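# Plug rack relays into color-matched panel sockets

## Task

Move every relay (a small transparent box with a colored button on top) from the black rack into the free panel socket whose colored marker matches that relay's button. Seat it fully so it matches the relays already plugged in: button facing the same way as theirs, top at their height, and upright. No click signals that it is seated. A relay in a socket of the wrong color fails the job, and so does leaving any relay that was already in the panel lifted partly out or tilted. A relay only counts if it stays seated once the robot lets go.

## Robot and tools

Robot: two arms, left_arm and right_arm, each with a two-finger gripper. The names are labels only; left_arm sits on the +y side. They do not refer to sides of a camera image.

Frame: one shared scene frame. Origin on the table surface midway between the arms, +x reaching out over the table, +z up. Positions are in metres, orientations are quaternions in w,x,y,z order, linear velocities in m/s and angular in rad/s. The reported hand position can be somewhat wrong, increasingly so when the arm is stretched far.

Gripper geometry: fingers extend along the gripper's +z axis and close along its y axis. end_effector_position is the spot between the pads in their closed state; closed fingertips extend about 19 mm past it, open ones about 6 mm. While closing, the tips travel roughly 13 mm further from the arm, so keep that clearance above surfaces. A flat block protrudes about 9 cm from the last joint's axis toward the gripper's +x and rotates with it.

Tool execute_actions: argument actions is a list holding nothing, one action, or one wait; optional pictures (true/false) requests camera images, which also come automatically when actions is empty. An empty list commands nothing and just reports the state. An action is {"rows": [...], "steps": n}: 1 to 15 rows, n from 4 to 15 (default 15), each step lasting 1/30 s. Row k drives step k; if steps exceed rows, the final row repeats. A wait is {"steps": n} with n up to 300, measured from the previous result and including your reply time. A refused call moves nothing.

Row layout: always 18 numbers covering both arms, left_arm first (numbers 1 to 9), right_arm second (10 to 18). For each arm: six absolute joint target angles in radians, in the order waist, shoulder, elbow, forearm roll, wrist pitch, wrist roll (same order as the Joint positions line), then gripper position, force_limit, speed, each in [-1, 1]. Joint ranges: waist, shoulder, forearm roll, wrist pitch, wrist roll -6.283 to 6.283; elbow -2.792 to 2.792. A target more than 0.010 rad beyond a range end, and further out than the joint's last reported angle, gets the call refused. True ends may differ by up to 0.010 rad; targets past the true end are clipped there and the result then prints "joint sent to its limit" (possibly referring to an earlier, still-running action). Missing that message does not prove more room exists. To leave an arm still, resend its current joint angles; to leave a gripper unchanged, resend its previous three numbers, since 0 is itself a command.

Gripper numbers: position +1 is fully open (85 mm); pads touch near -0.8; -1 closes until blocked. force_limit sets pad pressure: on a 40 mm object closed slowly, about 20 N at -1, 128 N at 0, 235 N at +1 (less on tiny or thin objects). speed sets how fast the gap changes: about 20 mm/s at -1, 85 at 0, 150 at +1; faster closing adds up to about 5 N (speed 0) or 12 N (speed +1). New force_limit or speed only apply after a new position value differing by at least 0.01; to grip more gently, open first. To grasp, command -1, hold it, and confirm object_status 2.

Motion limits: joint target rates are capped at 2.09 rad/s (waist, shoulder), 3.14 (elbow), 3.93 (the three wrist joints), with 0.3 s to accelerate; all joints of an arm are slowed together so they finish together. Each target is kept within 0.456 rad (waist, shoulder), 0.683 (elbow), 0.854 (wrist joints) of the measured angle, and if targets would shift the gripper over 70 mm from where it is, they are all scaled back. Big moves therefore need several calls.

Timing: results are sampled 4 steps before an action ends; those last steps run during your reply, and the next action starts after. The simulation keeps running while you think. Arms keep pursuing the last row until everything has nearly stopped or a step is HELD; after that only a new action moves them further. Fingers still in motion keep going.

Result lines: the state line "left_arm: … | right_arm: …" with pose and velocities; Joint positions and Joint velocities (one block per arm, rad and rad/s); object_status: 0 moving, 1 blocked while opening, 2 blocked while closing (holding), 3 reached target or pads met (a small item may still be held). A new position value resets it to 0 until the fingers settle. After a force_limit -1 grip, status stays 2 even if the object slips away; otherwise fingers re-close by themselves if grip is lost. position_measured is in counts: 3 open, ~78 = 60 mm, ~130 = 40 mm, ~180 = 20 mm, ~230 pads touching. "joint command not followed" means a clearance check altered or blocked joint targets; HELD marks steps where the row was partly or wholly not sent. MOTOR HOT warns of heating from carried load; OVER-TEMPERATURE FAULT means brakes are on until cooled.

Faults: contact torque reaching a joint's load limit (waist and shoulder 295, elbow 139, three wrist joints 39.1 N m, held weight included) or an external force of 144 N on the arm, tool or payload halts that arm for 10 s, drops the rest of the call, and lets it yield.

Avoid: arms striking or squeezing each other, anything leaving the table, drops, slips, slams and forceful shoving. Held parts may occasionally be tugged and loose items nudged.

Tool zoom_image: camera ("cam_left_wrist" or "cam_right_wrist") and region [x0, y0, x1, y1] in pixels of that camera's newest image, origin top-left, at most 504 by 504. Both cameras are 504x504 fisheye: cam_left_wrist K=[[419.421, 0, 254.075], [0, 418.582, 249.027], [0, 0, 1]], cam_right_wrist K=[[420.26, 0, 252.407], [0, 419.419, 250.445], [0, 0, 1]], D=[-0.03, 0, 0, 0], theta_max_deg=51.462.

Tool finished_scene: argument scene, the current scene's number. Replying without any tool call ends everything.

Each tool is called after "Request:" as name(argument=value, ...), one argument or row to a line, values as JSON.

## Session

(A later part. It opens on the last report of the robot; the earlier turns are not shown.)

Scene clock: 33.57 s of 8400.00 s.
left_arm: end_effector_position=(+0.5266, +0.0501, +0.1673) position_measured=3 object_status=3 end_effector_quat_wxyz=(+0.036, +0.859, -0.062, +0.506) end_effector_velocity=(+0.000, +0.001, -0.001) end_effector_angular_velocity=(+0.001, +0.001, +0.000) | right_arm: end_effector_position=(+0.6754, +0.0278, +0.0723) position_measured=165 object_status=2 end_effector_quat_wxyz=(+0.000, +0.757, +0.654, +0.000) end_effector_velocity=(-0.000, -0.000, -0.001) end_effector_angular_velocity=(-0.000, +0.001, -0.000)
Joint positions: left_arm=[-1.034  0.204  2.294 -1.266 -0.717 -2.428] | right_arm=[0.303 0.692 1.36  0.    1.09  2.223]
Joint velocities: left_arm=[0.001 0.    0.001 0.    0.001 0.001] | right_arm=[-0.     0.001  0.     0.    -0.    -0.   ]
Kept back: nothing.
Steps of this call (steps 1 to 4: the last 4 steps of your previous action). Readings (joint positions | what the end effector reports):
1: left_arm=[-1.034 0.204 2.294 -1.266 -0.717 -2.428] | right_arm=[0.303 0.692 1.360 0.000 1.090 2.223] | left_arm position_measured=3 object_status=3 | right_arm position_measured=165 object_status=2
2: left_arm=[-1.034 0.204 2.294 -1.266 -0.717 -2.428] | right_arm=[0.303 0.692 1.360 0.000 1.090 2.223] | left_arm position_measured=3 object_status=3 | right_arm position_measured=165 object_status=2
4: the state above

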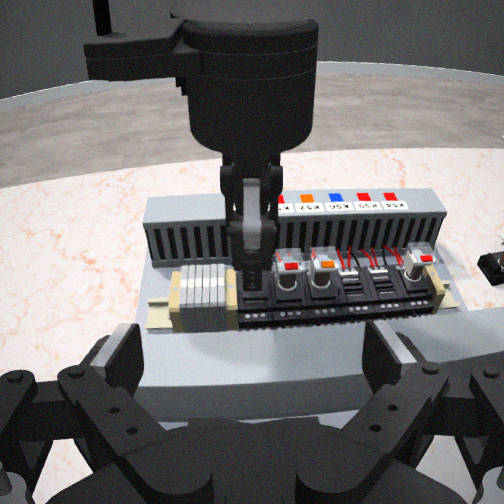

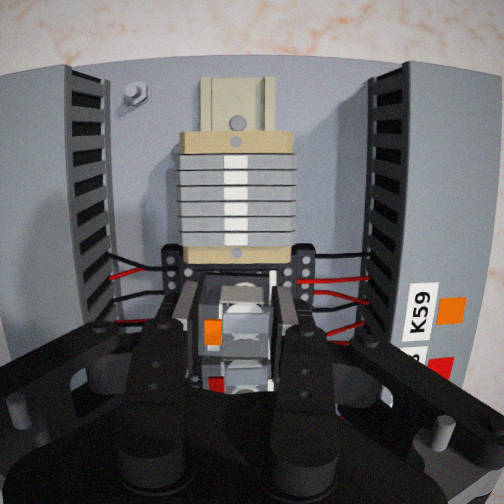

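Request:
execute_actions(
  actions=[
    {"rows":[[-1.0337,0.2039,2.2943,-1.266,-0.7165,-2.428,1,0,0,0.3028,0.6919,1.36,0,1.0897,2.2228,0.0,-0.4,-0.5]],"steps":15},
  ],
  pictures=true,
)

Request:
zoom_image(
  camera="cam_left_wrist",
  region=[215,240,345,335],
)

Scene clock: 34.20 s of 8400.00 s.
left_arm: end_effector_position=(+0.5266, +0.0501, +0.1673) position_measured=3 object_status=3 end_effector_quat_wxyz=(+0.036, +0.859, -0.062, +0.506) end_effector_velocity=(-0.000, -0.000, +0.000) end_effector_angular_velocity=(-0.001, +0.000, +0.000) | right_arm: end_effector_position=(+0.6754, +0.0277, +0.0715) position_measured=131 object_status=0 end_effector_quat_wxyz=(-0.000, +0.757, +0.654, -0.000) end_effector_velocity=(+0.000, +0.001, +0.004) end_effector_angular_velocity=(+0.003, -0.003, -0.000)
Joint positions: left_arm=[-1.034  0.204  2.294 -1.266 -0.717 -2.428] | right_arm=[ 0.303  0.693  1.36  -0.     1.09   2.223]
Joint velocities: left_arm=[-0.    -0.     0.    -0.     0.    -0.001] | right_arm=[ 0.    -0.004 -0.001  0.001  0.    -0.   ]
Steps of this call (steps 1 to 8: the robot went on to your last target; steps 9 to 19: the first 11 steps of this action). Readings (joint positions | what the end effector reports):
9: left_arm=[-1.034 0.204 2.294 -1.266 -0.717 -2.428] | right_arm=[0.303 0.692 1.360 0.000 1.090 2.223] | left_arm position_measured=3 object_status=3 | right_arm position_measured=165 object_status=0
10: left_arm=[-1.034 0.204 2.294 -1.266 -0.717 -2.428] | right_arm=[0.303 0.692 1.360 0.000 1.090 2.223] | left_arm position_measured=3 object_status=3 | right_arm position_measured=165 object_status=0
12: left_arm=[-1.034 0.204 2.294 -1.266 -0.717 -2.428] | right_arm=[0.303 0.693 1.361 -0.000 1.090 2.223] | left_arm position_measured=3 object_status=3 | right_arm position_measured=159 object_status=0
16: left_arm=[-1.034 0.204 2.294 -1.266 -0.717 -2.428] | right_arm=[0.303 0.693 1.360 -0.000 1.090 2.223] | left_arm position_measured=3 object_status=3 | right_arm position_measured=142 object_status=0
19: the state above

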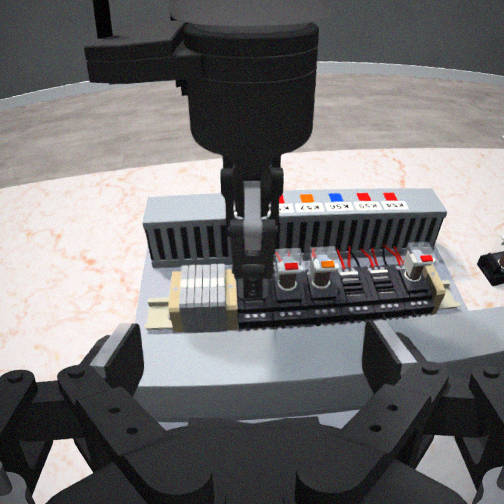

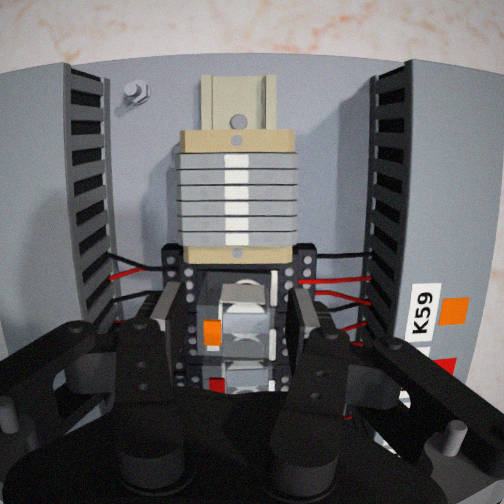

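Region (215, 240, 345, 335) of cam_left_wrist's 504x504 image, scaled by 3.877, with more detail than that image has; it fills the top 368 rows of this view, and the rest is white.

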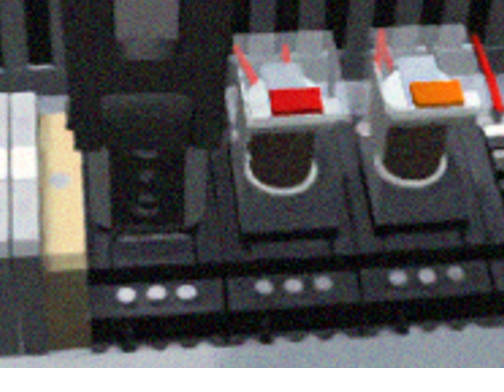

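Request:
execute_actions(
  actions=[
    {"rows":[[-1.0337,0.2039,2.2943,-1.266,-0.7165,-2.428,1,0,0,0.3028,0.662,1.3351,0,1.1445,2.2228,0.0,-0.4,-0.5]],"steps":15},
  ],
  pictures=true,
)

Request:
zoom_image(
  camera="cam_left_wrist",
  region=[215,240,345,335],
)

Request:
zoom_image(
  camera="cam_right_wrist",
  region=[170,220,320,395],
)

Scene clock: 34.73 s of 8400.00 s.
left_arm: end_effector_position=(+0.5266, +0.0501, +0.1673) position_measured=3 object_status=3 end_effector_quat_wxyz=(+0.036, +0.859, -0.062, +0.506) end_effector_velocity=(+0.000, -0.000, +0.000) end_effector_angular_velocity=(-0.002, +0.000, +0.000) | right_arm: end_effector_position=(+0.6745, +0.0272, +0.1114) position_measured=129 object_status=3 end_effector_quat_wxyz=(+0.000, +0.757, +0.654, +0.000) end_effector_velocity=(+0.000, +0.001, -0.001) end_effector_angular_velocity=(-0.001, +0.001, +0.001)
Joint positions: left_arm=[-1.034  0.204  2.294 -1.266 -0.717 -2.428] | right_arm=[0.303 0.662 1.335 0.    1.144 2.223]
Joint velocities: left_arm=[ 0.     0.    -0.001  0.     0.001 -0.001] | right_arm=[ 0.001  0.002 -0.002 -0.001  0.001  0.   ]
Steps of this call (steps 1 to 4: the last 4 steps of your previous action; step 5: the robot went on to your last target; steps 6 to 16: the first 11 steps of this action). Readings (joint positions | what the end effector reports):
6: left_arm=[-1.034 0.204 2.294 -1.266 -0.717 -2.428] | right_arm=[0.303 0.692 1.360 -0.000 1.090 2.223] | left_arm position_measured=3 object_status=3 | right_arm position_measured=129 object_status=0
7: left_arm=[-1.034 0.204 2.294 -1.266 -0.717 -2.428] | right_arm=[0.303 0.689 1.357 -0.000 1.096 2.223] | left_arm position_measured=3 object_status=3 | right_arm position_measured=129 object_status=0
9: left_arm=[-1.034 0.204 2.294 -1.266 -0.717 -2.428] | right_arm=[0.303 0.667 1.338 0.000 1.135 2.223] | left_arm position_measured=3 object_status=3 | right_arm position_measured=129 object_status=3
13: left_arm=[-1.034 0.204 2.294 -1.266 -0.717 -2.428] | right_arm=[0.303 0.661 1.335 0.000 1.144 2.223] | left_arm position_measured=3 object_status=3 | right_arm position_measured=129 object_status=3
16: the state above

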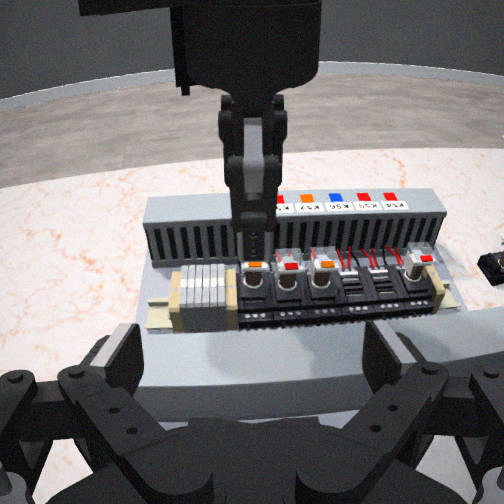

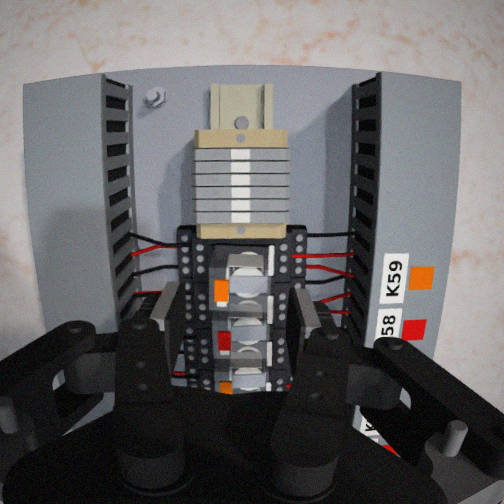

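Region (215, 240, 345, 335) of cam_left_wrist's 504x504 image, scaled by 3.877, with more detail than that image has; it fills the top 368 rows of this view, and the rest is white.

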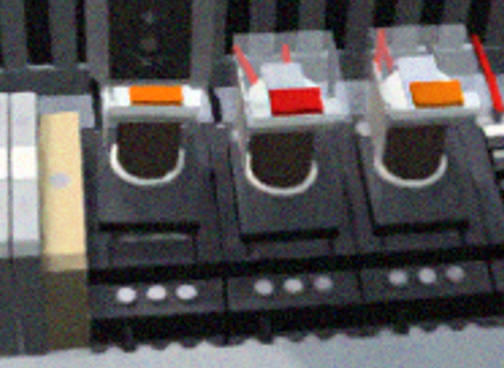

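Region (170, 220, 320, 395) of cam_right_wrist's 504x504 image, scaled by 2.880, with more detail than that image has; it fills the left 432 columns of this view, and the rest is white.

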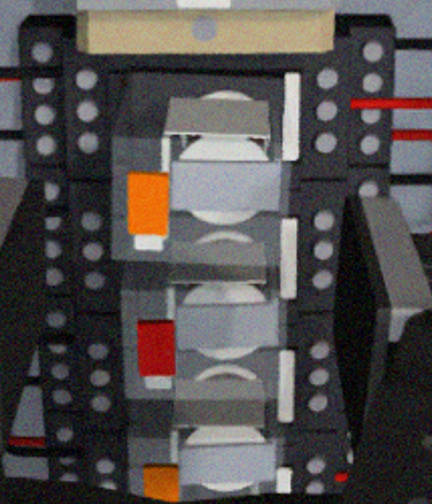

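Request:
execute_actions(
  actions=[
    {"rows":[[-1.0337,0.2039,2.2943,-1.266,-0.7165,-2.428,1,0,0,0.3028,0.6865,1.3555,0,1.0996,2.2228,0.0,-0.4,-0.5],[-1.0337,0.2039,2.2943,-1.266,-0.7165,-2.428,1,0,0,0.3028,0.6865,1.3555,0,1.0996,2.2228,0.0,-0.4,-0.5],[-1.0337,0.2039,2.2943,-1.266,-0.7165,-2.428,1,0,0,0.3028,0.6865,1.3555,0,1.0996,2.2228,0.0,-0.4,-0.5],[-1.0337,0.2039,2.2943,-1.266,-0.7165,-2.428,1,0,0,0.3028,0.6865,1.3555,0,1.0996,2.2228,0.0,-0.4,-0.5],[-1.0337,0.2039,2.2943,-1.266,-0.7165,-2.428,1,0,0,0.3028,0.6865,1.3555,0,1.0996,2.2228,0.0,-0.4,-0.5],[-1.0337,0.2039,2.2943,-1.266,-0.7165,-2.428,1,0,0,0.3028,0.6865,1.3555,0,1.0996,2.2228,0.0,-0.4,-0.5],[-1.0337,0.2039,2.2943,-1.266,-0.7165,-2.428,1,0,0,0.3028,0.6865,1.3555,0,1.0996,2.2228,-1,0,-0.3]],"steps":15},
  ],
)

Request:
execute_actions(
  actions=[
    {"steps":8},
  ],
  pictures=true,
)

Request:
zoom_image(
  camera="cam_left_wrist",
  region=[215,240,345,335],
)

Scene clock: 35.57 s of 8400.00 s.
left_arm: end_effector_position=(+0.5266, +0.0501, +0.1673) position_measured=3 object_status=3 end_effector_quat_wxyz=(+0.036, +0.859, -0.062, +0.506) end_effector_velocity=(+0.000, +0.000, -0.000) end_effector_angular_velocity=(+0.001, +0.000, +0.000) | right_arm: end_effector_position=(+0.6754, +0.0277, +0.0789) position_measured=141 object_status=0 end_effector_quat_wxyz=(-0.000, +0.757, +0.654, -0.000) end_effector_velocity=(-0.001, -0.000, +0.000) end_effector_angular_velocity=(+0.001, +0.000, -0.000)
Joint positions: left_arm=[-1.034  0.204  2.294 -1.266 -0.717 -2.428] | right_arm=[ 0.303  0.687  1.355 -0.     1.1    2.223]
Joint velocities: left_arm=[ 0.001 -0.     0.     0.     0.     0.   ] | right_arm=[ 0.    -0.001  0.002  0.001 -0.001  0.   ]
Steps of this call (steps 1 to 4: the last 4 steps of your previous action; steps 5 to 14: the robot went on to your last target; steps 15 to 25: the first 11 steps of this action). Readings (joint positions | what the end effector reports):
15: left_arm=[-1.034 0.204 2.294 -1.266 -0.717 -2.428] | right_arm=[0.303 0.662 1.335 0.000 1.144 2.223] | left_arm position_measured=3 object_status=3 | right_arm position_measured=129 object_status=3
16: left_arm=[-1.034 0.204 2.294 -1.266 -0.717 -2.428] | right_arm=[0.303 0.665 1.337 -0.000 1.138 2.223] | left_arm position_measured=3 object_status=3 | right_arm position_measured=129 object_status=3
18: left_arm=[-1.034 0.204 2.294 -1.266 -0.717 -2.428] | right_arm=[0.303 0.684 1.355 -0.000 1.105 2.223] | left_arm position_measured=3 object_status=3 | right_arm position_measured=129 object_status=3
22: left_arm=[-1.034 0.204 2.294 -1.266 -0.717 -2.428] | right_arm=[0.303 0.687 1.355 -0.000 1.100 2.223] | left_arm position_measured=3 object_status=3 | right_arm position_measured=129 object_status=0
25: the state above

Scene clock: 35.83 s of 8400.00 s.
left_arm: end_effector_position=(+0.5266, +0.0501, +0.1673) position_measured=3 object_status=3 end_effector_quat_wxyz=(+0.036, +0.859, -0.062, +0.506) end_effector_velocity=(-0.000, -0.000, -0.000) end_effector_angular_velocity=(+0.001, +0.000, -0.001) | right_arm: end_effector_position=(+0.6754, +0.0277, +0.0791) position_measured=168 object_status=0 end_effector_quat_wxyz=(-0.000, +0.757, +0.654, -0.000) end_effector_velocity=(-0.000, +0.000, +0.000) end_effector_angular_velocity=(-0.000, -0.000, +0.000)
Joint positions: left_arm=[-1.034  0.204  2.294 -1.266 -0.717 -2.428] | right_arm=[ 0.303  0.687  1.355 -0.     1.1    2.223]
Joint velocities: left_arm=[-0.     0.     0.    -0.     0.     0.001] | right_arm=[ 0.    -0.001  0.    -0.    -0.    -0.   ]
Kept back: nothing.
Steps of this call (steps 1 to 4: the last 4 steps of your previous action; steps 5 to 8: the robot went on to your last target). Readings (joint positions | what the end effector reports):
1: left_arm=[-1.034 0.204 2.294 -1.266 -0.717 -2.428] | right_arm=[0.303 0.687 1.355 -0.000 1.100 2.223] | left_arm position_measured=3 object_status=3 | right_arm position_measured=146 object_status=0
2: left_arm=[-1.034 0.204 2.294 -1.266 -0.717 -2.428] | right_arm=[0.303 0.687 1.355 -0.000 1.100 2.223] | left_arm position_measured=3 object_status=3 | right_arm position_measured=152 object_status=0
4: left_arm=[-1.034 0.204 2.294 -1.266 -0.717 -2.428] | right_arm=[0.303 0.687 1.355 -0.000 1.100 2.223] | left_arm position_measured=3 object_status=3 | right_arm position_measured=163 object_status=0
8: the state above

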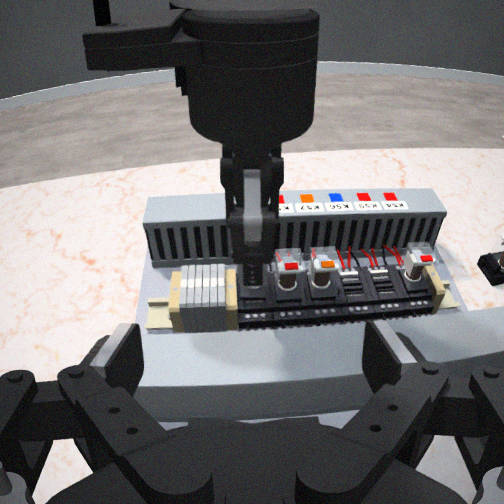

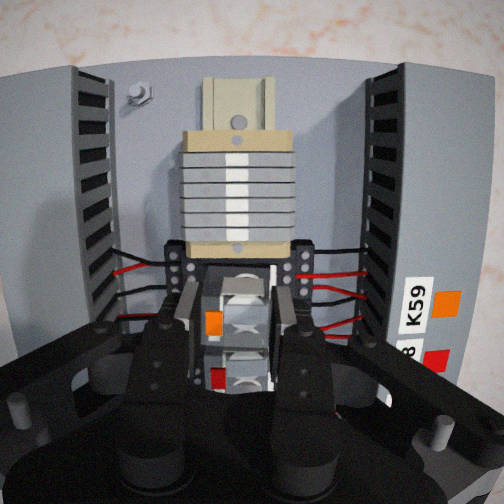

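Region (215, 240, 345, 335) of cam_left_wrist's 504x504 image, scaled by 3.877, with more detail than that image has; it fills the top 368 rows of this view, and the rest is white.

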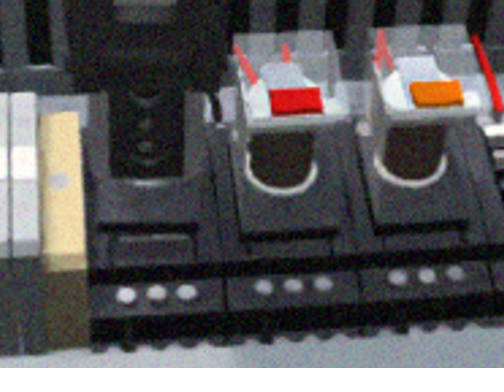

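Request:
execute_actions(
  actions=[],
)

Scene clock: 36.40 s of 8400.00 s.
left_arm: end_effector_position=(+0.5266, +0.0501, +0.1673) position_measured=3 object_status=3 end_effector_quat_wxyz=(+0.036, +0.859, -0.062, +0.506) end_effector_velocity=(-0.000, +0.001, -0.000) end_effector_angular_velocity=(+0.001, -0.001, +0.001) | right_arm: end_effector_position=(+0.6754, +0.0277, +0.0791) position_measured=168 object_status=2 end_effector_quat_wxyz=(-0.000, +0.757, +0.654, -0.000) end_effector_velocity=(+0.000, -0.000, +0.000) end_effector_angular_velocity=(+0.000, -0.000, -0.000)
Joint positions: left_arm=[-1.034  0.204  2.294 -1.266 -0.717 -2.428] | right_arm=[0.303 0.687 1.356 0.    1.1   2.223]
Joint velocities: left_arm=[ 0.    -0.     0.001  0.    -0.001 -0.   ] | right_arm=[-0. -0. -0.  0. -0. -0.]
Kept back: nothing.
Steps of this call (steps 1 to 15: the robot went on to your last target; steps 16 to 17: nothing new was sent). Readings (joint positions | what the end effector reports):
1: left_arm=[-1.034 0.204 2.294 -1.266 -0.717 -2.428] | right_arm=[0.303 0.687 1.355 -0.000 1.100 2.223] | left_arm position_measured=3 object_status=3 | right_arm position_measured=168 object_status=0
2: left_arm=[-1.034 0.204 2.294 -1.266 -0.717 -2.428] | right_arm=[0.303 0.687 1.355 -0.000 1.100 2.223] | left_arm position_measured=3 object_status=3 | right_arm position_measured=168 object_status=0
4: left_arm=[-1.034 0.204 2.294 -1.266 -0.717 -2.428] | right_arm=[0.303 0.687 1.355 -0.000 1.100 2.223] | left_arm position_measured=3 object_status=3 | right_arm position_measured=168 object_status=2
8: left_arm=[-1.034 0.204 2.294 -1.266 -0.717 -2.428] | right_arm=[0.303 0.687 1.355 -0.000 1.100 2.223] | left_arm position_measured=3 object_status=3 | right_arm position_measured=168 object_status=2
17: the state above
All arms were judged still, so your last target was given up. Only a new action makes them travel on or press farther. Fingers that are still opening or closing keep moving.

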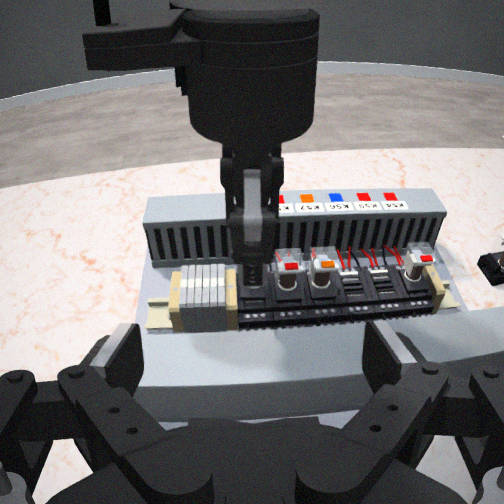

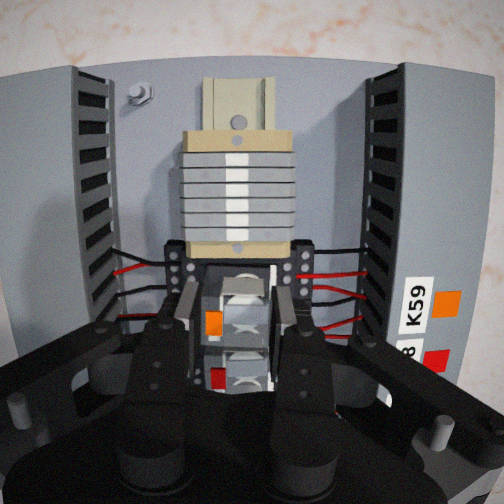

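Request:
execute_actions(
  actions=[
    {"rows":[[-1.0337,0.2039,2.2943,-1.266,-0.7165,-2.428,1,0,0,0.3028,0.6873,1.3561,0,1.0982,2.2228,-1,0,-0.3],[-1.0337,0.2039,2.2943,-1.266,-0.7165,-2.428,1,0,0,0.3028,0.6873,1.3561,0,1.0982,2.2228,-1,0,-0.3],[-1.0337,0.2039,2.2943,-1.266,-0.7165,-2.428,1,0,0,0.3028,0.6873,1.3561,0,1.0982,2.2228,-1,0,-0.3],[-1.0337,0.2039,2.2943,-1.266,-0.7165,-2.428,1,0,0,0.3028,0.6873,1.3561,0,1.0982,2.2228,-1,0,-0.3],[-1.0337,0.2039,2.2943,-1.266,-0.7165,-2.428,1,0,0,0.3028,0.6880,1.3568,0,1.0968,2.2228,-1,0,-0.3],[-1.0337,0.2039,2.2943,-1.266,-0.7165,-2.428,1,0,0,0.3028,0.6880,1.3568,0,1.0968,2.2228,-1,0,-0.3],[-1.0337,0.2039,2.2943,-1.266,-0.7165,-2.428,1,0,0,0.3028,0.6880,1.3568,0,1.0968,2.2228,-1,0,-0.3],[-1.0337,0.2039,2.2943,-1.266,-0.7165,-2.428,1,0,0,0.3028,0.6888,1.3574,0,1.0954,2.2228,-1,0,-0.3]],"steps":15},
  ],
  pictures=true,
)

Request:
zoom_image(
  camera="cam_left_wrist",
  region=[215,220,365,330],
)

Scene clock: 37.23 s of 8400.00 s.
left_arm: end_effector_position=(+0.5266, +0.0501, +0.1673) position_measured=3 object_status=3 end_effector_quat_wxyz=(+0.036, +0.859, -0.062, +0.506) end_effector_velocity=(-0.000, -0.000, -0.000) end_effector_angular_velocity=(-0.000, +0.000, -0.001) | right_arm: end_effector_position=(+0.6753, +0.0277, +0.0762) position_measured=168 object_status=2 end_effector_quat_wxyz=(-0.000, +0.757, +0.654, +0.000) end_effector_velocity=(-0.000, +0.000, -0.006) end_effector_angular_velocity=(-0.003, +0.005, +0.001)
Joint positions: left_arm=[-1.034  0.204  2.294 -1.266 -0.717 -2.428] | right_arm=[0.303 0.689 1.358 0.    1.095 2.223]
Joint velocities: left_arm=[-0.001  0.     0.     0.     0.    -0.001] | right_arm=[ 0.     0.006  0.    -0.    -0.001 -0.   ]
Steps of this call (steps 1 to 14: nothing new was sent; steps 15 to 25: the first 11 steps of this action). Readings (joint positions | what the end effector reports):
15: left_arm=[-1.034 0.204 2.294 -1.266 -0.717 -2.428] | right_arm=[0.303 0.687 1.356 0.000 1.100 2.223] | left_arm position_measured=3 object_status=3 | right_arm position_measured=168 object_status=2
16: left_arm=[-1.034 0.204 2.294 -1.266 -0.717 -2.428] | right_arm=[0.303 0.687 1.356 0.000 1.099 2.223] | left_arm position_measured=3 object_status=3 | right_arm position_measured=168 object_status=2
18: left_arm=[-1.034 0.204 2.294 -1.266 -0.717 -2.428] | right_arm=[0.303 0.687 1.356 0.000 1.098 2.223] | left_arm position_measured=3 object_status=3 | right_arm position_measured=168 object_status=2
22: left_arm=[-1.034 0.204 2.294 -1.266 -0.717 -2.428] | right_arm=[0.303 0.687 1.357 0.000 1.097 2.223] | left_arm position_measured=3 object_status=3 | right_arm position_measured=168 object_status=2
25: the state above

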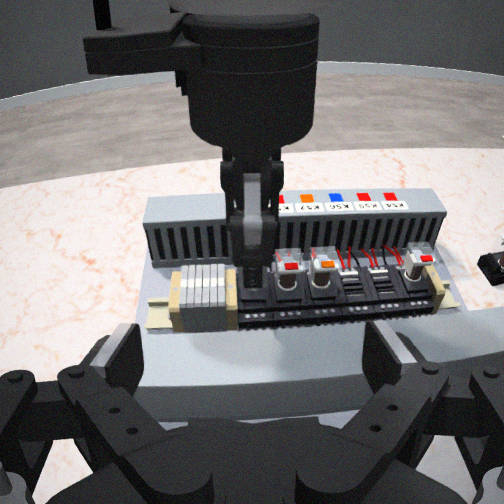

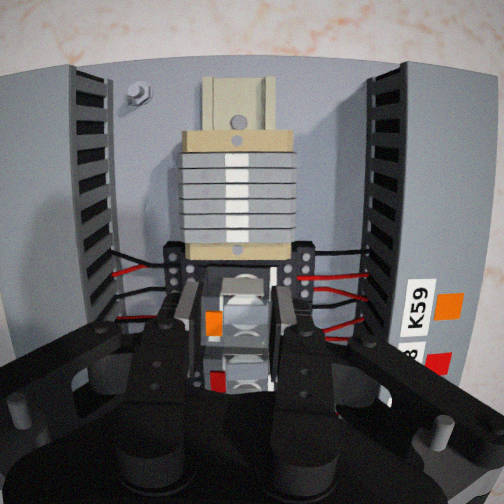

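Region (215, 220, 365, 330) of cam_left_wrist's 504x504 image, scaled by 3.360, with more detail than that image has; it fills the top 370 rows of this view, and the rest is white.

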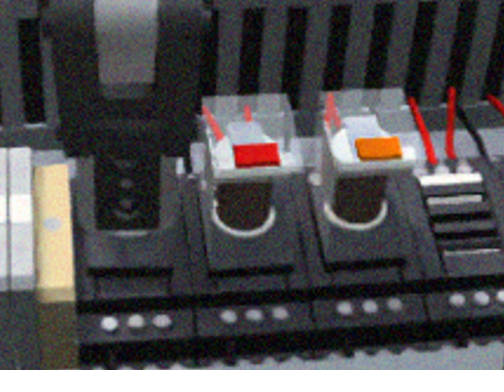

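Request:
execute_actions(
  actions=[
    {"rows":[[-1.0337,0.2039,2.2943,-1.266,-0.7165,-2.428,1,0,0,0.3028,0.6893,1.3578,0,1.0945,2.2228,-1,0,-0.3],[-1.0337,0.2039,2.2943,-1.266,-0.7165,-2.428,1,0,0,0.3028,0.6893,1.3578,0,1.0945,2.2228,-1,0,-0.3],[-1.0337,0.2039,2.2943,-1.266,-0.7165,-2.428,1,0,0,0.3028,0.6893,1.3578,0,1.0945,2.2228,-1,0,-0.3],[-1.0337,0.2039,2.2943,-1.266,-0.7165,-2.428,1,0,0,0.3028,0.6893,1.3578,0,1.0945,2.2228,-1,0,-0.3],[-1.0337,0.2039,2.2943,-1.266,-0.7165,-2.428,1,0,0,0.3028,0.6898,1.3583,0,1.0935,2.2228,-1,0,-0.3]],"steps":15},
  ],
  pictures=true,
)

Request:
zoom_image(
  camera="cam_right_wrist",
  region=[160,250,330,400],
)

Scene clock: 37.97 s of 8400.00 s.
left_arm: end_effector_position=(+0.5266, +0.0501, +0.1673) position_measured=3 object_status=3 end_effector_quat_wxyz=(+0.036, +0.859, -0.062, +0.506) end_effector_velocity=(+0.001, +0.000, +0.001) end_effector_angular_velocity=(-0.000, -0.001, +0.002) | right_arm: end_effector_position=(+0.6754, +0.0277, +0.0748) position_measured=168 object_status=2 end_effector_quat_wxyz=(+0.000, +0.757, +0.654, -0.000) end_effector_velocity=(-0.000, -0.000, +0.001) end_effector_angular_velocity=(+0.000, -0.001, +0.000)
Joint positions: left_arm=[-1.034  0.204  2.294 -1.266 -0.717 -2.428] | right_arm=[ 0.303  0.69   1.358 -0.     1.093  2.223]
Joint velocities: left_arm=[ 0.001 -0.    -0.     0.    -0.001 -0.   ] | right_arm=[ 0.    -0.001  0.    -0.     0.     0.   ]
Steps of this call (steps 1 to 4: the last 4 steps of your previous action; steps 5 to 11: the robot went on to your last target; steps 12 to 22: the first 11 steps of this action). Readings (joint positions | what the end effector reports):
12: left_arm=[-1.034 0.204 2.294 -1.266 -0.717 -2.428] | right_arm=[0.303 0.689 1.357 0.000 1.095 2.223] | left_arm position_measured=3 object_status=3 | right_arm position_measured=168 object_status=2
13: left_arm=[-1.034 0.204 2.294 -1.266 -0.717 -2.428] | right_arm=[0.303 0.689 1.357 0.000 1.095 2.223] | left_arm position_measured=3 object_status=3 | right_arm position_measured=168 object_status=2
15: left_arm=[-1.034 0.204 2.294 -1.266 -0.717 -2.428] | right_arm=[0.303 0.689 1.357 0.000 1.095 2.223] | left_arm position_measured=3 object_status=3 | right_arm position_measured=168 object_status=2
19: left_arm=[-1.034 0.204 2.294 -1.266 -0.717 -2.428] | right_arm=[0.303 0.690 1.358 -0.000 1.093 2.223] | left_arm position_measured=3 object_status=3 | right_arm position_measured=168 object_status=2
22: the state above

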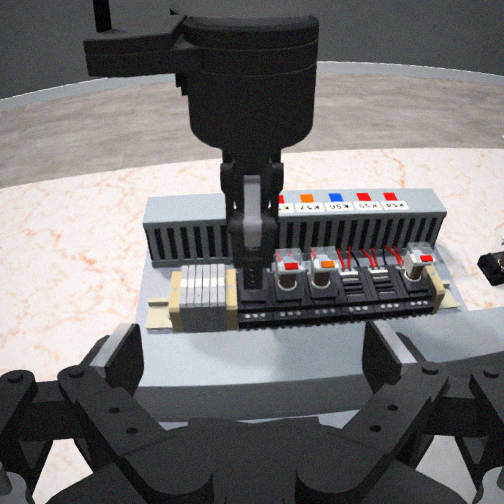

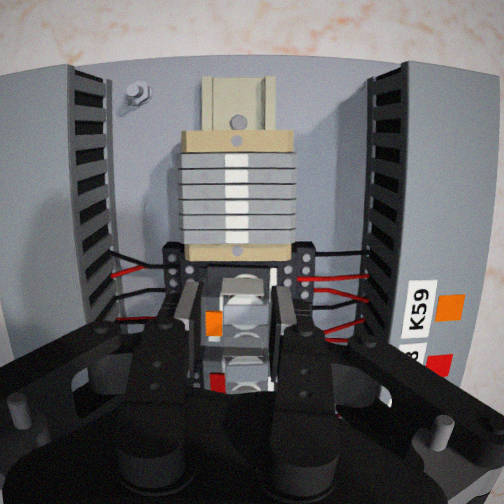

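Region (160, 250, 330, 400) of cam_right_wrist's 504x504 image, scaled by 2.965, with more detail than that image has; it fills the top 445 rows of this view, and the rest is white.

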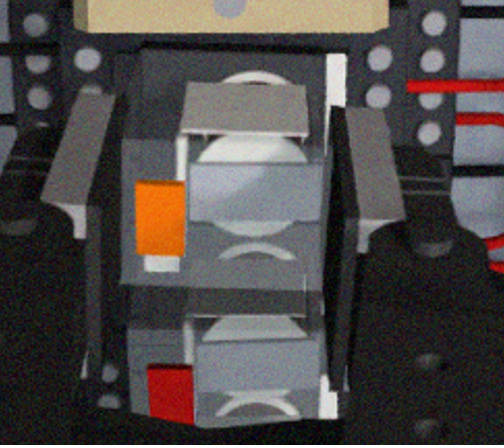

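Request:
execute_actions(
  actions=[
    {"rows":[[-1.0337,0.2039,2.2943,-1.266,-0.7165,-2.428,1,0,0,0.3028,0.6898,1.3583,0,1.0935,2.2228,0.1,0,0.5],[-1.0337,0.2039,2.2943,-1.266,-0.7165,-2.428,1,0,0,0.3028,0.6898,1.3583,0,1.0935,2.2228,0.1,0,0.5],[-1.0337,0.2039,2.2943,-1.266,-0.7165,-2.428,1,0,0,0.3028,0.6898,1.3583,0,1.0935,2.2228,0.1,0,0.5],[-1.0337,0.2039,2.2943,-1.266,-0.7165,-2.428,1,0,0,0.3028,0.6898,1.3583,0,1.0935,2.2228,0.1,0,0.5],[-1.0337,0.2039,2.2943,-1.266,-0.7165,-2.428,1,0,0,0.3028,0.6898,1.3583,0,1.0935,2.2228,0.1,0,0.5],[-1.0337,0.2039,2.2943,-1.266,-0.7165,-2.428,1,0,0,0.3028,0.659,1.3327,0,1.1499,2.2228,0.1,0,0.5]],"steps":15},
  ],
)

Request:
execute_actions(
  actions=[],
)

Request:
zoom_image(
  camera="cam_left_wrist",
  region=[215,220,365,330],
)

Scene clock: 38.57 s of 8400.00 s.
left_arm: end_effector_position=(+0.5266, +0.0501, +0.1673) position_measured=3 object_status=3 end_effector_quat_wxyz=(+0.036, +0.859, -0.062, +0.506) end_effector_velocity=(-0.000, -0.000, +0.000) end_effector_angular_velocity=(-0.000, -0.000, -0.001) | right_arm: end_effector_position=(+0.6746, +0.0273, +0.1156) position_measured=117 object_status=0 end_effector_quat_wxyz=(+0.000, +0.757, +0.654, +0.001) end_effector_velocity=(-0.022, -0.014, -0.036) end_effector_angular_velocity=(-0.043, +0.058, +0.005)
Joint positions: left_arm=[-1.034  0.204  2.294 -1.266 -0.717 -2.428] | right_arm=[0.303 0.659 1.332 0.    1.149 2.223]
Joint velocities: left_arm=[-0.    -0.001  0.    -0.     0.     0.   ] | right_arm=[ 0.001  0.018  0.041 -0.01   0.014 -0.   ]
Steps of this call (steps 1 to 4: the last 4 steps of your previous action; steps 5 to 7: the robot went on to your last target; steps 8 to 18: the first 11 steps of this action). Readings (joint positions | what the end effector reports):
8: left_arm=[-1.034 0.204 2.294 -1.266 -0.717 -2.428] | right_arm=[0.303 0.690 1.358 -0.000 1.093 2.223] | left_arm position_measured=3 object_status=3 | right_arm position_measured=168 object_status=0
9: left_arm=[-1.034 0.204 2.294 -1.266 -0.717 -2.428] | right_arm=[0.303 0.690 1.358 -0.000 1.093 2.223] | left_arm position_measured=3 object_status=3 | right_arm position_measured=168 object_status=0
11: left_arm=[-1.034 0.204 2.294 -1.266 -0.717 -2.428] | right_arm=[0.303 0.690 1.359 -0.000 1.093 2.223] | left_arm position_measured=3 object_status=3 | right_arm position_measured=155 object_status=0
15: left_arm=[-1.034 0.204 2.294 -1.266 -0.717 -2.428] | right_arm=[0.303 0.677 1.347 -0.000 1.120 2.223] | left_arm position_measured=3 object_status=3 | right_arm position_measured=122 object_status=0
18: the state above

Scene clock: 38.70 s of 8400.00 s.
left_arm: end_effector_position=(+0.5266, +0.0501, +0.1673) position_measured=3 object_status=3 end_effector_quat_wxyz=(+0.036, +0.859, -0.062, +0.506) end_effector_velocity=(-0.001, -0.001, +0.000) end_effector_angular_velocity=(-0.000, -0.000, -0.002) | right_arm: end_effector_position=(+0.6743, +0.0271, +0.1151) position_measured=117 object_status=0 end_effector_quat_wxyz=(-0.000, +0.757, +0.654, +0.000) end_effector_velocity=(+0.002, +0.001, +0.002) end_effector_angular_velocity=(+0.002, -0.003, +0.000)
Joint positions: left_arm=[-1.034  0.204  2.294 -1.266 -0.717 -2.428] | right_arm=[0.303 0.659 1.333 0.    1.15  2.223]
Joint velocities: left_arm=[-0.002 -0.    -0.    -0.     0.     0.   ] | right_arm=[ 0.     0.001 -0.005 -0.     0.001 -0.   ]
Kept back: nothing.
Steps of this call (steps 1 to 4: the last 4 steps of your previous action). Readings (joint positions | what the end effector reports):
1: left_arm=[-1.034 0.204 2.294 -1.266 -0.717 -2.428] | right_arm=[0.303 0.659 1.333 0.000 1.150 2.223] | left_arm position_measured=3 object_status=3 | right_arm position_measured=117 object_status=0
2: left_arm=[-1.034 0.204 2.294 -1.266 -0.717 -2.428] | right_arm=[0.303 0.659 1.333 0.000 1.150 2.223] | left_arm position_measured=3 object_status=3 | right_arm position_measured=117 object_status=0
4: the state above

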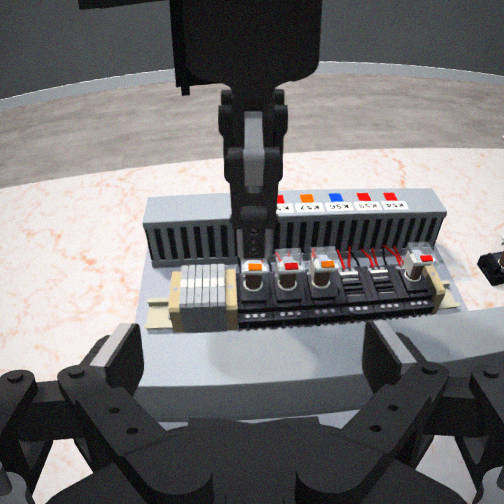

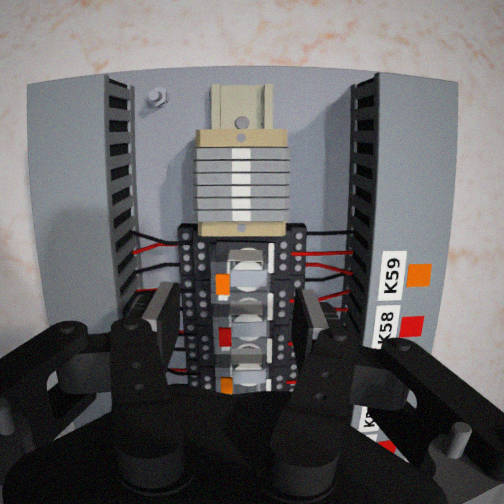

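Region (215, 220, 365, 330) of cam_left_wrist's 504x504 image, scaled by 3.360, with more detail than that image has; it fills the top 370 rows of this view, and the rest is white.

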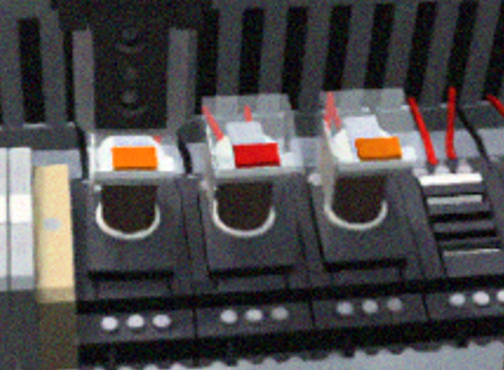

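Request:
execute_actions(
  actions=[
    {"rows":[[-1.0337,0.2039,2.2943,-1.266,-0.7165,-2.428,1,0,0,0.3028,0.6865,1.3555,0,1.0996,2.2228,0.1,-0.6,0],[-1.0337,0.2039,2.2943,-1.266,-0.7165,-2.428,1,0,0,0.3028,0.6865,1.3555,0,1.0996,2.2228,0.1,-0.6,0],[-1.0337,0.2039,2.2943,-1.266,-0.7165,-2.428,1,0,0,0.3028,0.6865,1.3555,0,1.0996,2.2228,0.1,-0.6,0],[-1.0337,0.2039,2.2943,-1.266,-0.7165,-2.428,1,0,0,0.3028,0.6865,1.3555,0,1.0996,2.2228,0.1,-0.6,0],[-1.0337,0.2039,2.2943,-1.266,-0.7165,-2.428,1,0,0,0.3028,0.6865,1.3555,0,1.0996,2.2228,0.1,-0.6,0],[-1.0337,0.2039,2.2943,-1.266,-0.7165,-2.428,1,0,0,0.3028,0.6865,1.3555,0,1.0996,2.2228,0.1,-0.6,0],[-1.0337,0.2039,2.2943,-1.266,-0.7165,-2.428,1,0,0,0.3028,0.6865,1.3555,0,1.0996,2.2228,0.1,-0.6,0],[-1.0337,0.2039,2.2943,-1.266,-0.7165,-2.428,1,0,0,0.3028,0.6865,1.3555,0,1.0996,2.2228,-1,-0.6,0]],"steps":15},
  ],
)

Request:
execute_actions(
  actions=[
    {"rows":[[-1.0337,0.2039,2.2943,-1.266,-0.7165,-2.428,1,0,0,0.3028,0.6865,1.3555,0,1.0996,2.2228,-1,-0.6,0],[-1.0337,0.2039,2.2943,-1.266,-0.7165,-2.428,1,0,0,0.3028,0.6865,1.3555,0,1.0996,2.2228,-1,-0.6,0],[-1.0337,0.2039,2.2943,-1.266,-0.7165,-2.428,1,0,0,0.3028,0.6865,1.3555,0,1.0996,2.2228,-1,-0.6,0],[-1.0337,0.2039,2.2943,-1.266,-0.7165,-2.428,1,0,0,0.3028,0.6865,1.3555,0,1.0996,2.2228,-1,-0.6,0],[-1.0337,0.2039,2.2943,-1.266,-0.7165,-2.428,1,0,0,0.3028,0.6873,1.3561,0,1.0982,2.2228,-1,-0.6,0],[-1.0337,0.2039,2.2943,-1.266,-0.7165,-2.428,1,0,0,0.3028,0.6873,1.3561,0,1.0982,2.2228,-1,-0.6,0],[-1.0337,0.2039,2.2943,-1.266,-0.7165,-2.428,1,0,0,0.3028,0.6873,1.3561,0,1.0982,2.2228,-1,-0.6,0],[-1.0337,0.2039,2.2943,-1.266,-0.7165,-2.428,1,0,0,0.3028,0.6880,1.3568,0,1.0968,2.2228,-1,-0.6,0]],"steps":15},
  ],
  pictures=true,
)

Request:
zoom_image(
  camera="cam_right_wrist",
  region=[160,250,330,400],
)

Scene clock: 39.57 s of 8400.00 s.
left_arm: end_effector_position=(+0.5266, +0.0501, +0.1673) position_measured=3 object_status=3 end_effector_quat_wxyz=(+0.036, +0.859, -0.062, +0.506) end_effector_velocity=(-0.001, -0.001, -0.000) end_effector_angular_velocity=(+0.001, +0.001, -0.002) | right_arm: end_effector_position=(+0.6754, +0.0278, +0.0789) position_measured=126 object_status=0 end_effector_quat_wxyz=(-0.000, +0.757, +0.654, -0.000) end_effector_velocity=(-0.001, -0.000, +0.000) end_effector_angular_velocity=(+0.001, -0.000, -0.000)
Joint positions: left_arm=[-1.034  0.204  2.294 -1.266 -0.717 -2.428] | right_arm=[ 0.303  0.687  1.355 -0.     1.1    2.223]
Joint velocities: left_arm=[-0.002 -0.     0.001  0.     0.     0.   ] | right_arm=[-0.    -0.001  0.002  0.001 -0.001 -0.   ]
Steps of this call (steps 1 to 15: the robot went on to your last target; steps 16 to 26: the first 11 steps of this action). Readings (joint positions | what the end effector reports):
16: left_arm=[-1.034 0.204 2.294 -1.266 -0.717 -2.428] | right_arm=[0.303 0.659 1.333 -0.000 1.150 2.223] | left_arm position_measured=3 object_status=3 | right_arm position_measured=117 object_status=3
17: left_arm=[-1.034 0.204 2.294 -1.266 -0.717 -2.428] | right_arm=[0.303 0.662 1.335 0.000 1.144 2.223] | left_arm position_measured=3 object_status=3 | right_arm position_measured=117 object_status=3
19: left_arm=[-1.034 0.204 2.294 -1.266 -0.717 -2.428] | right_arm=[0.303 0.683 1.353 -0.000 1.107 2.223] | left_arm position_measured=3 object_status=3 | right_arm position_measured=117 object_status=3
23: left_arm=[-1.034 0.204 2.294 -1.266 -0.717 -2.428] | right_arm=[0.303 0.687 1.355 -0.000 1.100 2.223] | left_arm position_measured=3 object_status=3 | right_arm position_measured=117 object_status=0
26: the state above

Scene clock: 40.07 s of 8400.00 s.
left_arm: end_effector_position=(+0.5266, +0.0501, +0.1673) position_measured=3 object_status=3 end_effector_quat_wxyz=(+0.036, +0.859, -0.062, +0.506) end_effector_velocity=(-0.000, -0.001, +0.000) end_effector_angular_velocity=(-0.002, +0.001, -0.001) | right_arm: end_effector_position=(+0.6755, +0.0278, +0.0777) position_measured=165 object_status=2 end_effector_quat_wxyz=(+0.000, +0.757, +0.654, +0.000) end_effector_velocity=(-0.000, -0.000, -0.003) end_effector_angular_velocity=(-0.002, +0.002, +0.000)
Joint positions: left_arm=[-1.034  0.204  2.294 -1.266 -0.717 -2.428] | right_arm=[0.303 0.687 1.357 0.    1.097 2.223]
Joint velocities: left_arm=[-0.001 -0.001 -0.001 -0.     0.002 -0.   ] | right_arm=[ 0.     0.004  0.    -0.001 -0.001 -0.   ]
Steps of this call (steps 1 to 4: the last 4 steps of your previous action; steps 5 to 15: the first 11 steps of this action). Readings (joint positions | what the end effector reports):
5: left_arm=[-1.034 0.204 2.294 -1.266 -0.717 -2.428] | right_arm=[0.303 0.687 1.355 0.000 1.100 2.223] | left_arm position_measured=3 object_status=3 | right_arm position_measured=162 object_status=0
6: left_arm=[-1.034 0.204 2.294 -1.266 -0.717 -2.428] | right_arm=[0.303 0.687 1.355 0.000 1.100 2.223] | left_arm position_measured=3 object_status=3 | right_arm position_measured=165 object_status=0
8: left_arm=[-1.034 0.204 2.294 -1.266 -0.717 -2.428] | right_arm=[0.303 0.686 1.355 0.000 1.100 2.223] | left_arm position_measured=3 object_status=3 | right_arm position_measured=165 object_status=0
12: left_arm=[-1.034 0.204 2.294 -1.266 -0.717 -2.428] | right_arm=[0.303 0.687 1.356 0.000 1.098 2.223] | left_arm position_measured=3 object_status=3 | right_arm position_measured=165 object_status=2
15: the state above

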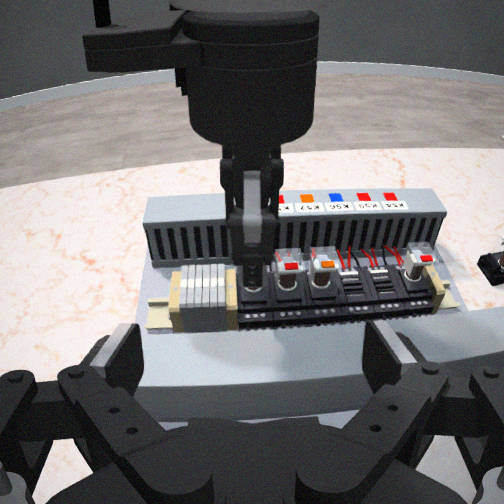

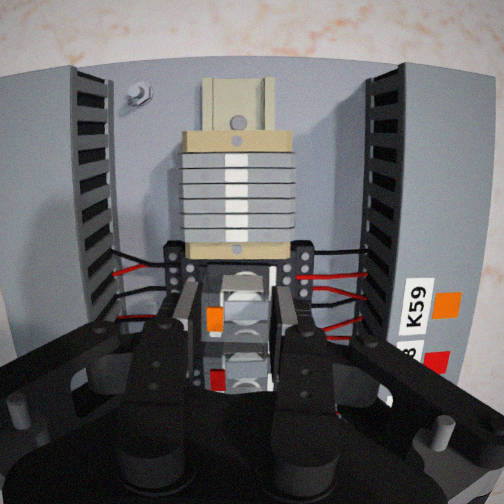

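Region (160, 250, 330, 400) of cam_right_wrist's 504x504 image, scaled by 2.965, with more detail than that image has; it fills the top 445 rows of this view, and the rest is white.

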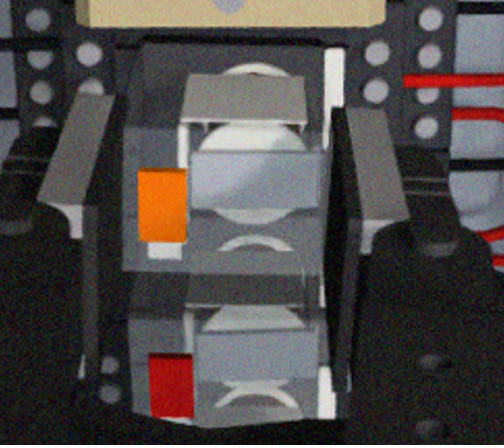

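Request:
execute_actions(
  actions=[
    {"rows":[[-1.0337,0.2039,2.2943,-1.266,-0.7165,-2.428,1,0,0,0.3028,0.6884,1.3571,0,1.0961,2.2228,-1,-0.6,0],[-1.0337,0.2039,2.2943,-1.266,-0.7165,-2.428,1,0,0,0.3028,0.6884,1.3571,0,1.0961,2.2228,-1,-0.6,0],[-1.0337,0.2039,2.2943,-1.266,-0.7165,-2.428,1,0,0,0.3028,0.6884,1.3571,0,1.0961,2.2228,-1,-0.6,0],[-1.0337,0.2039,2.2943,-1.266,-0.7165,-2.428,1,0,0,0.3028,0.6884,1.3571,0,1.0961,2.2228,-1,-0.6,0],[-1.0337,0.2039,2.2943,-1.266,-0.7165,-2.428,1,0,0,0.3028,0.6888,1.3574,0,1.0954,2.2228,-1,-0.6,0]],"steps":12},
  ],
  pictures=true,
)

Request:
zoom_image(
  camera="cam_right_wrist",
  region=[160,250,330,400],
)

Scene clock: 40.60 s of 8400.00 s.
left_arm: end_effector_position=(+0.5266, +0.0501, +0.1673) position_measured=3 object_status=3 end_effector_quat_wxyz=(+0.036, +0.859, -0.062, +0.506) end_effector_velocity=(-0.000, +0.000, -0.000) end_effector_angular_velocity=(+0.001, +0.000, +0.000) | right_arm: end_effector_position=(+0.6755, +0.0278, +0.0765) position_measured=165 object_status=2 end_effector_quat_wxyz=(+0.000, +0.757, +0.654, +0.000) end_effector_velocity=(-0.001, -0.000, +0.000) end_effector_angular_velocity=(-0.000, -0.000, +0.001)
Joint positions: left_arm=[-1.034  0.204  2.294 -1.266 -0.717 -2.428] | right_arm=[0.303 0.688 1.357 0.    1.095 2.223]
Joint velocities: left_arm=[ 0.    -0.     0.001  0.     0.     0.   ] | right_arm=[ 0.    -0.001  0.001 -0.    -0.    -0.   ]
Steps of this call (steps 1 to 4: the last 4 steps of your previous action; steps 5 to 8: the robot went on to your last target; steps 9 to 16: the first 8 steps of this action). Readings (joint positions | what the end effector reports):
9: left_arm=[-1.034 0.204 2.294 -1.266 -0.717 -2.428] | right_arm=[0.303 0.688 1.357 0.000 1.097 2.223] | left_arm position_measured=3 object_status=3 | right_arm position_measured=165 object_status=2
10: left_arm=[-1.034 0.204 2.294 -1.266 -0.717 -2.428] | right_arm=[0.303 0.688 1.357 0.000 1.096 2.223] | left_arm position_measured=3 object_status=3 | right_arm position_measured=165 object_status=2
12: left_arm=[-1.034 0.204 2.294 -1.266 -0.717 -2.428] | right_arm=[0.303 0.688 1.357 0.000 1.096 2.223] | left_arm position_measured=3 object_status=3 | right_arm position_measured=165 object_status=2
16: the state above

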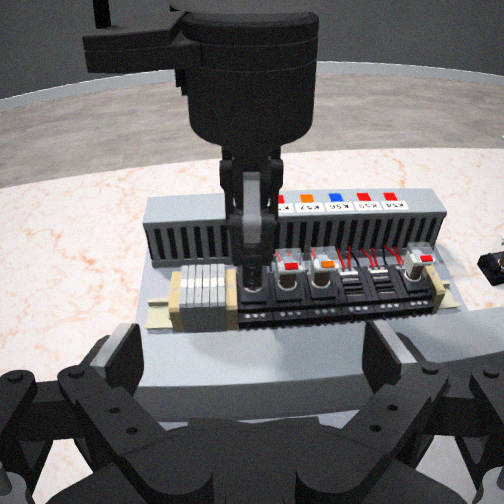

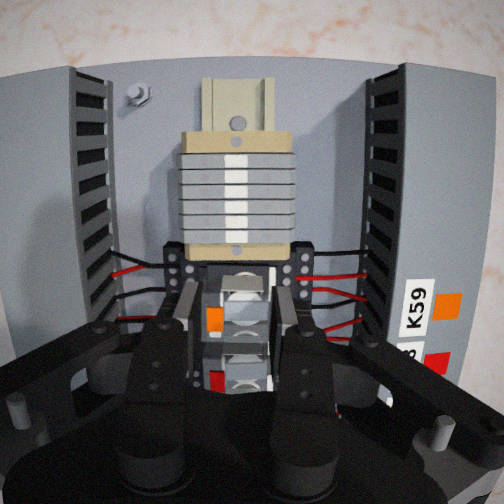

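Region (160, 250, 330, 400) of cam_right_wrist's 504x504 image, scaled by 2.965, with more detail than that image has; it fills the top 445 rows of this view, and the rest is white.

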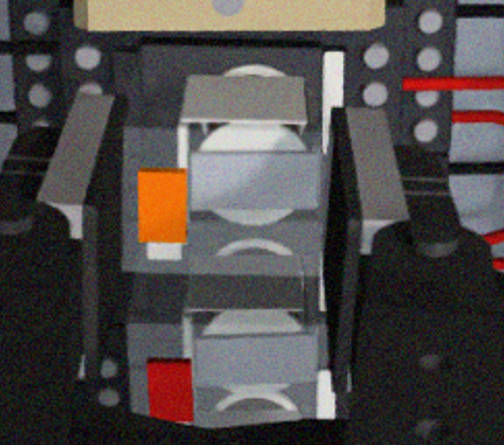

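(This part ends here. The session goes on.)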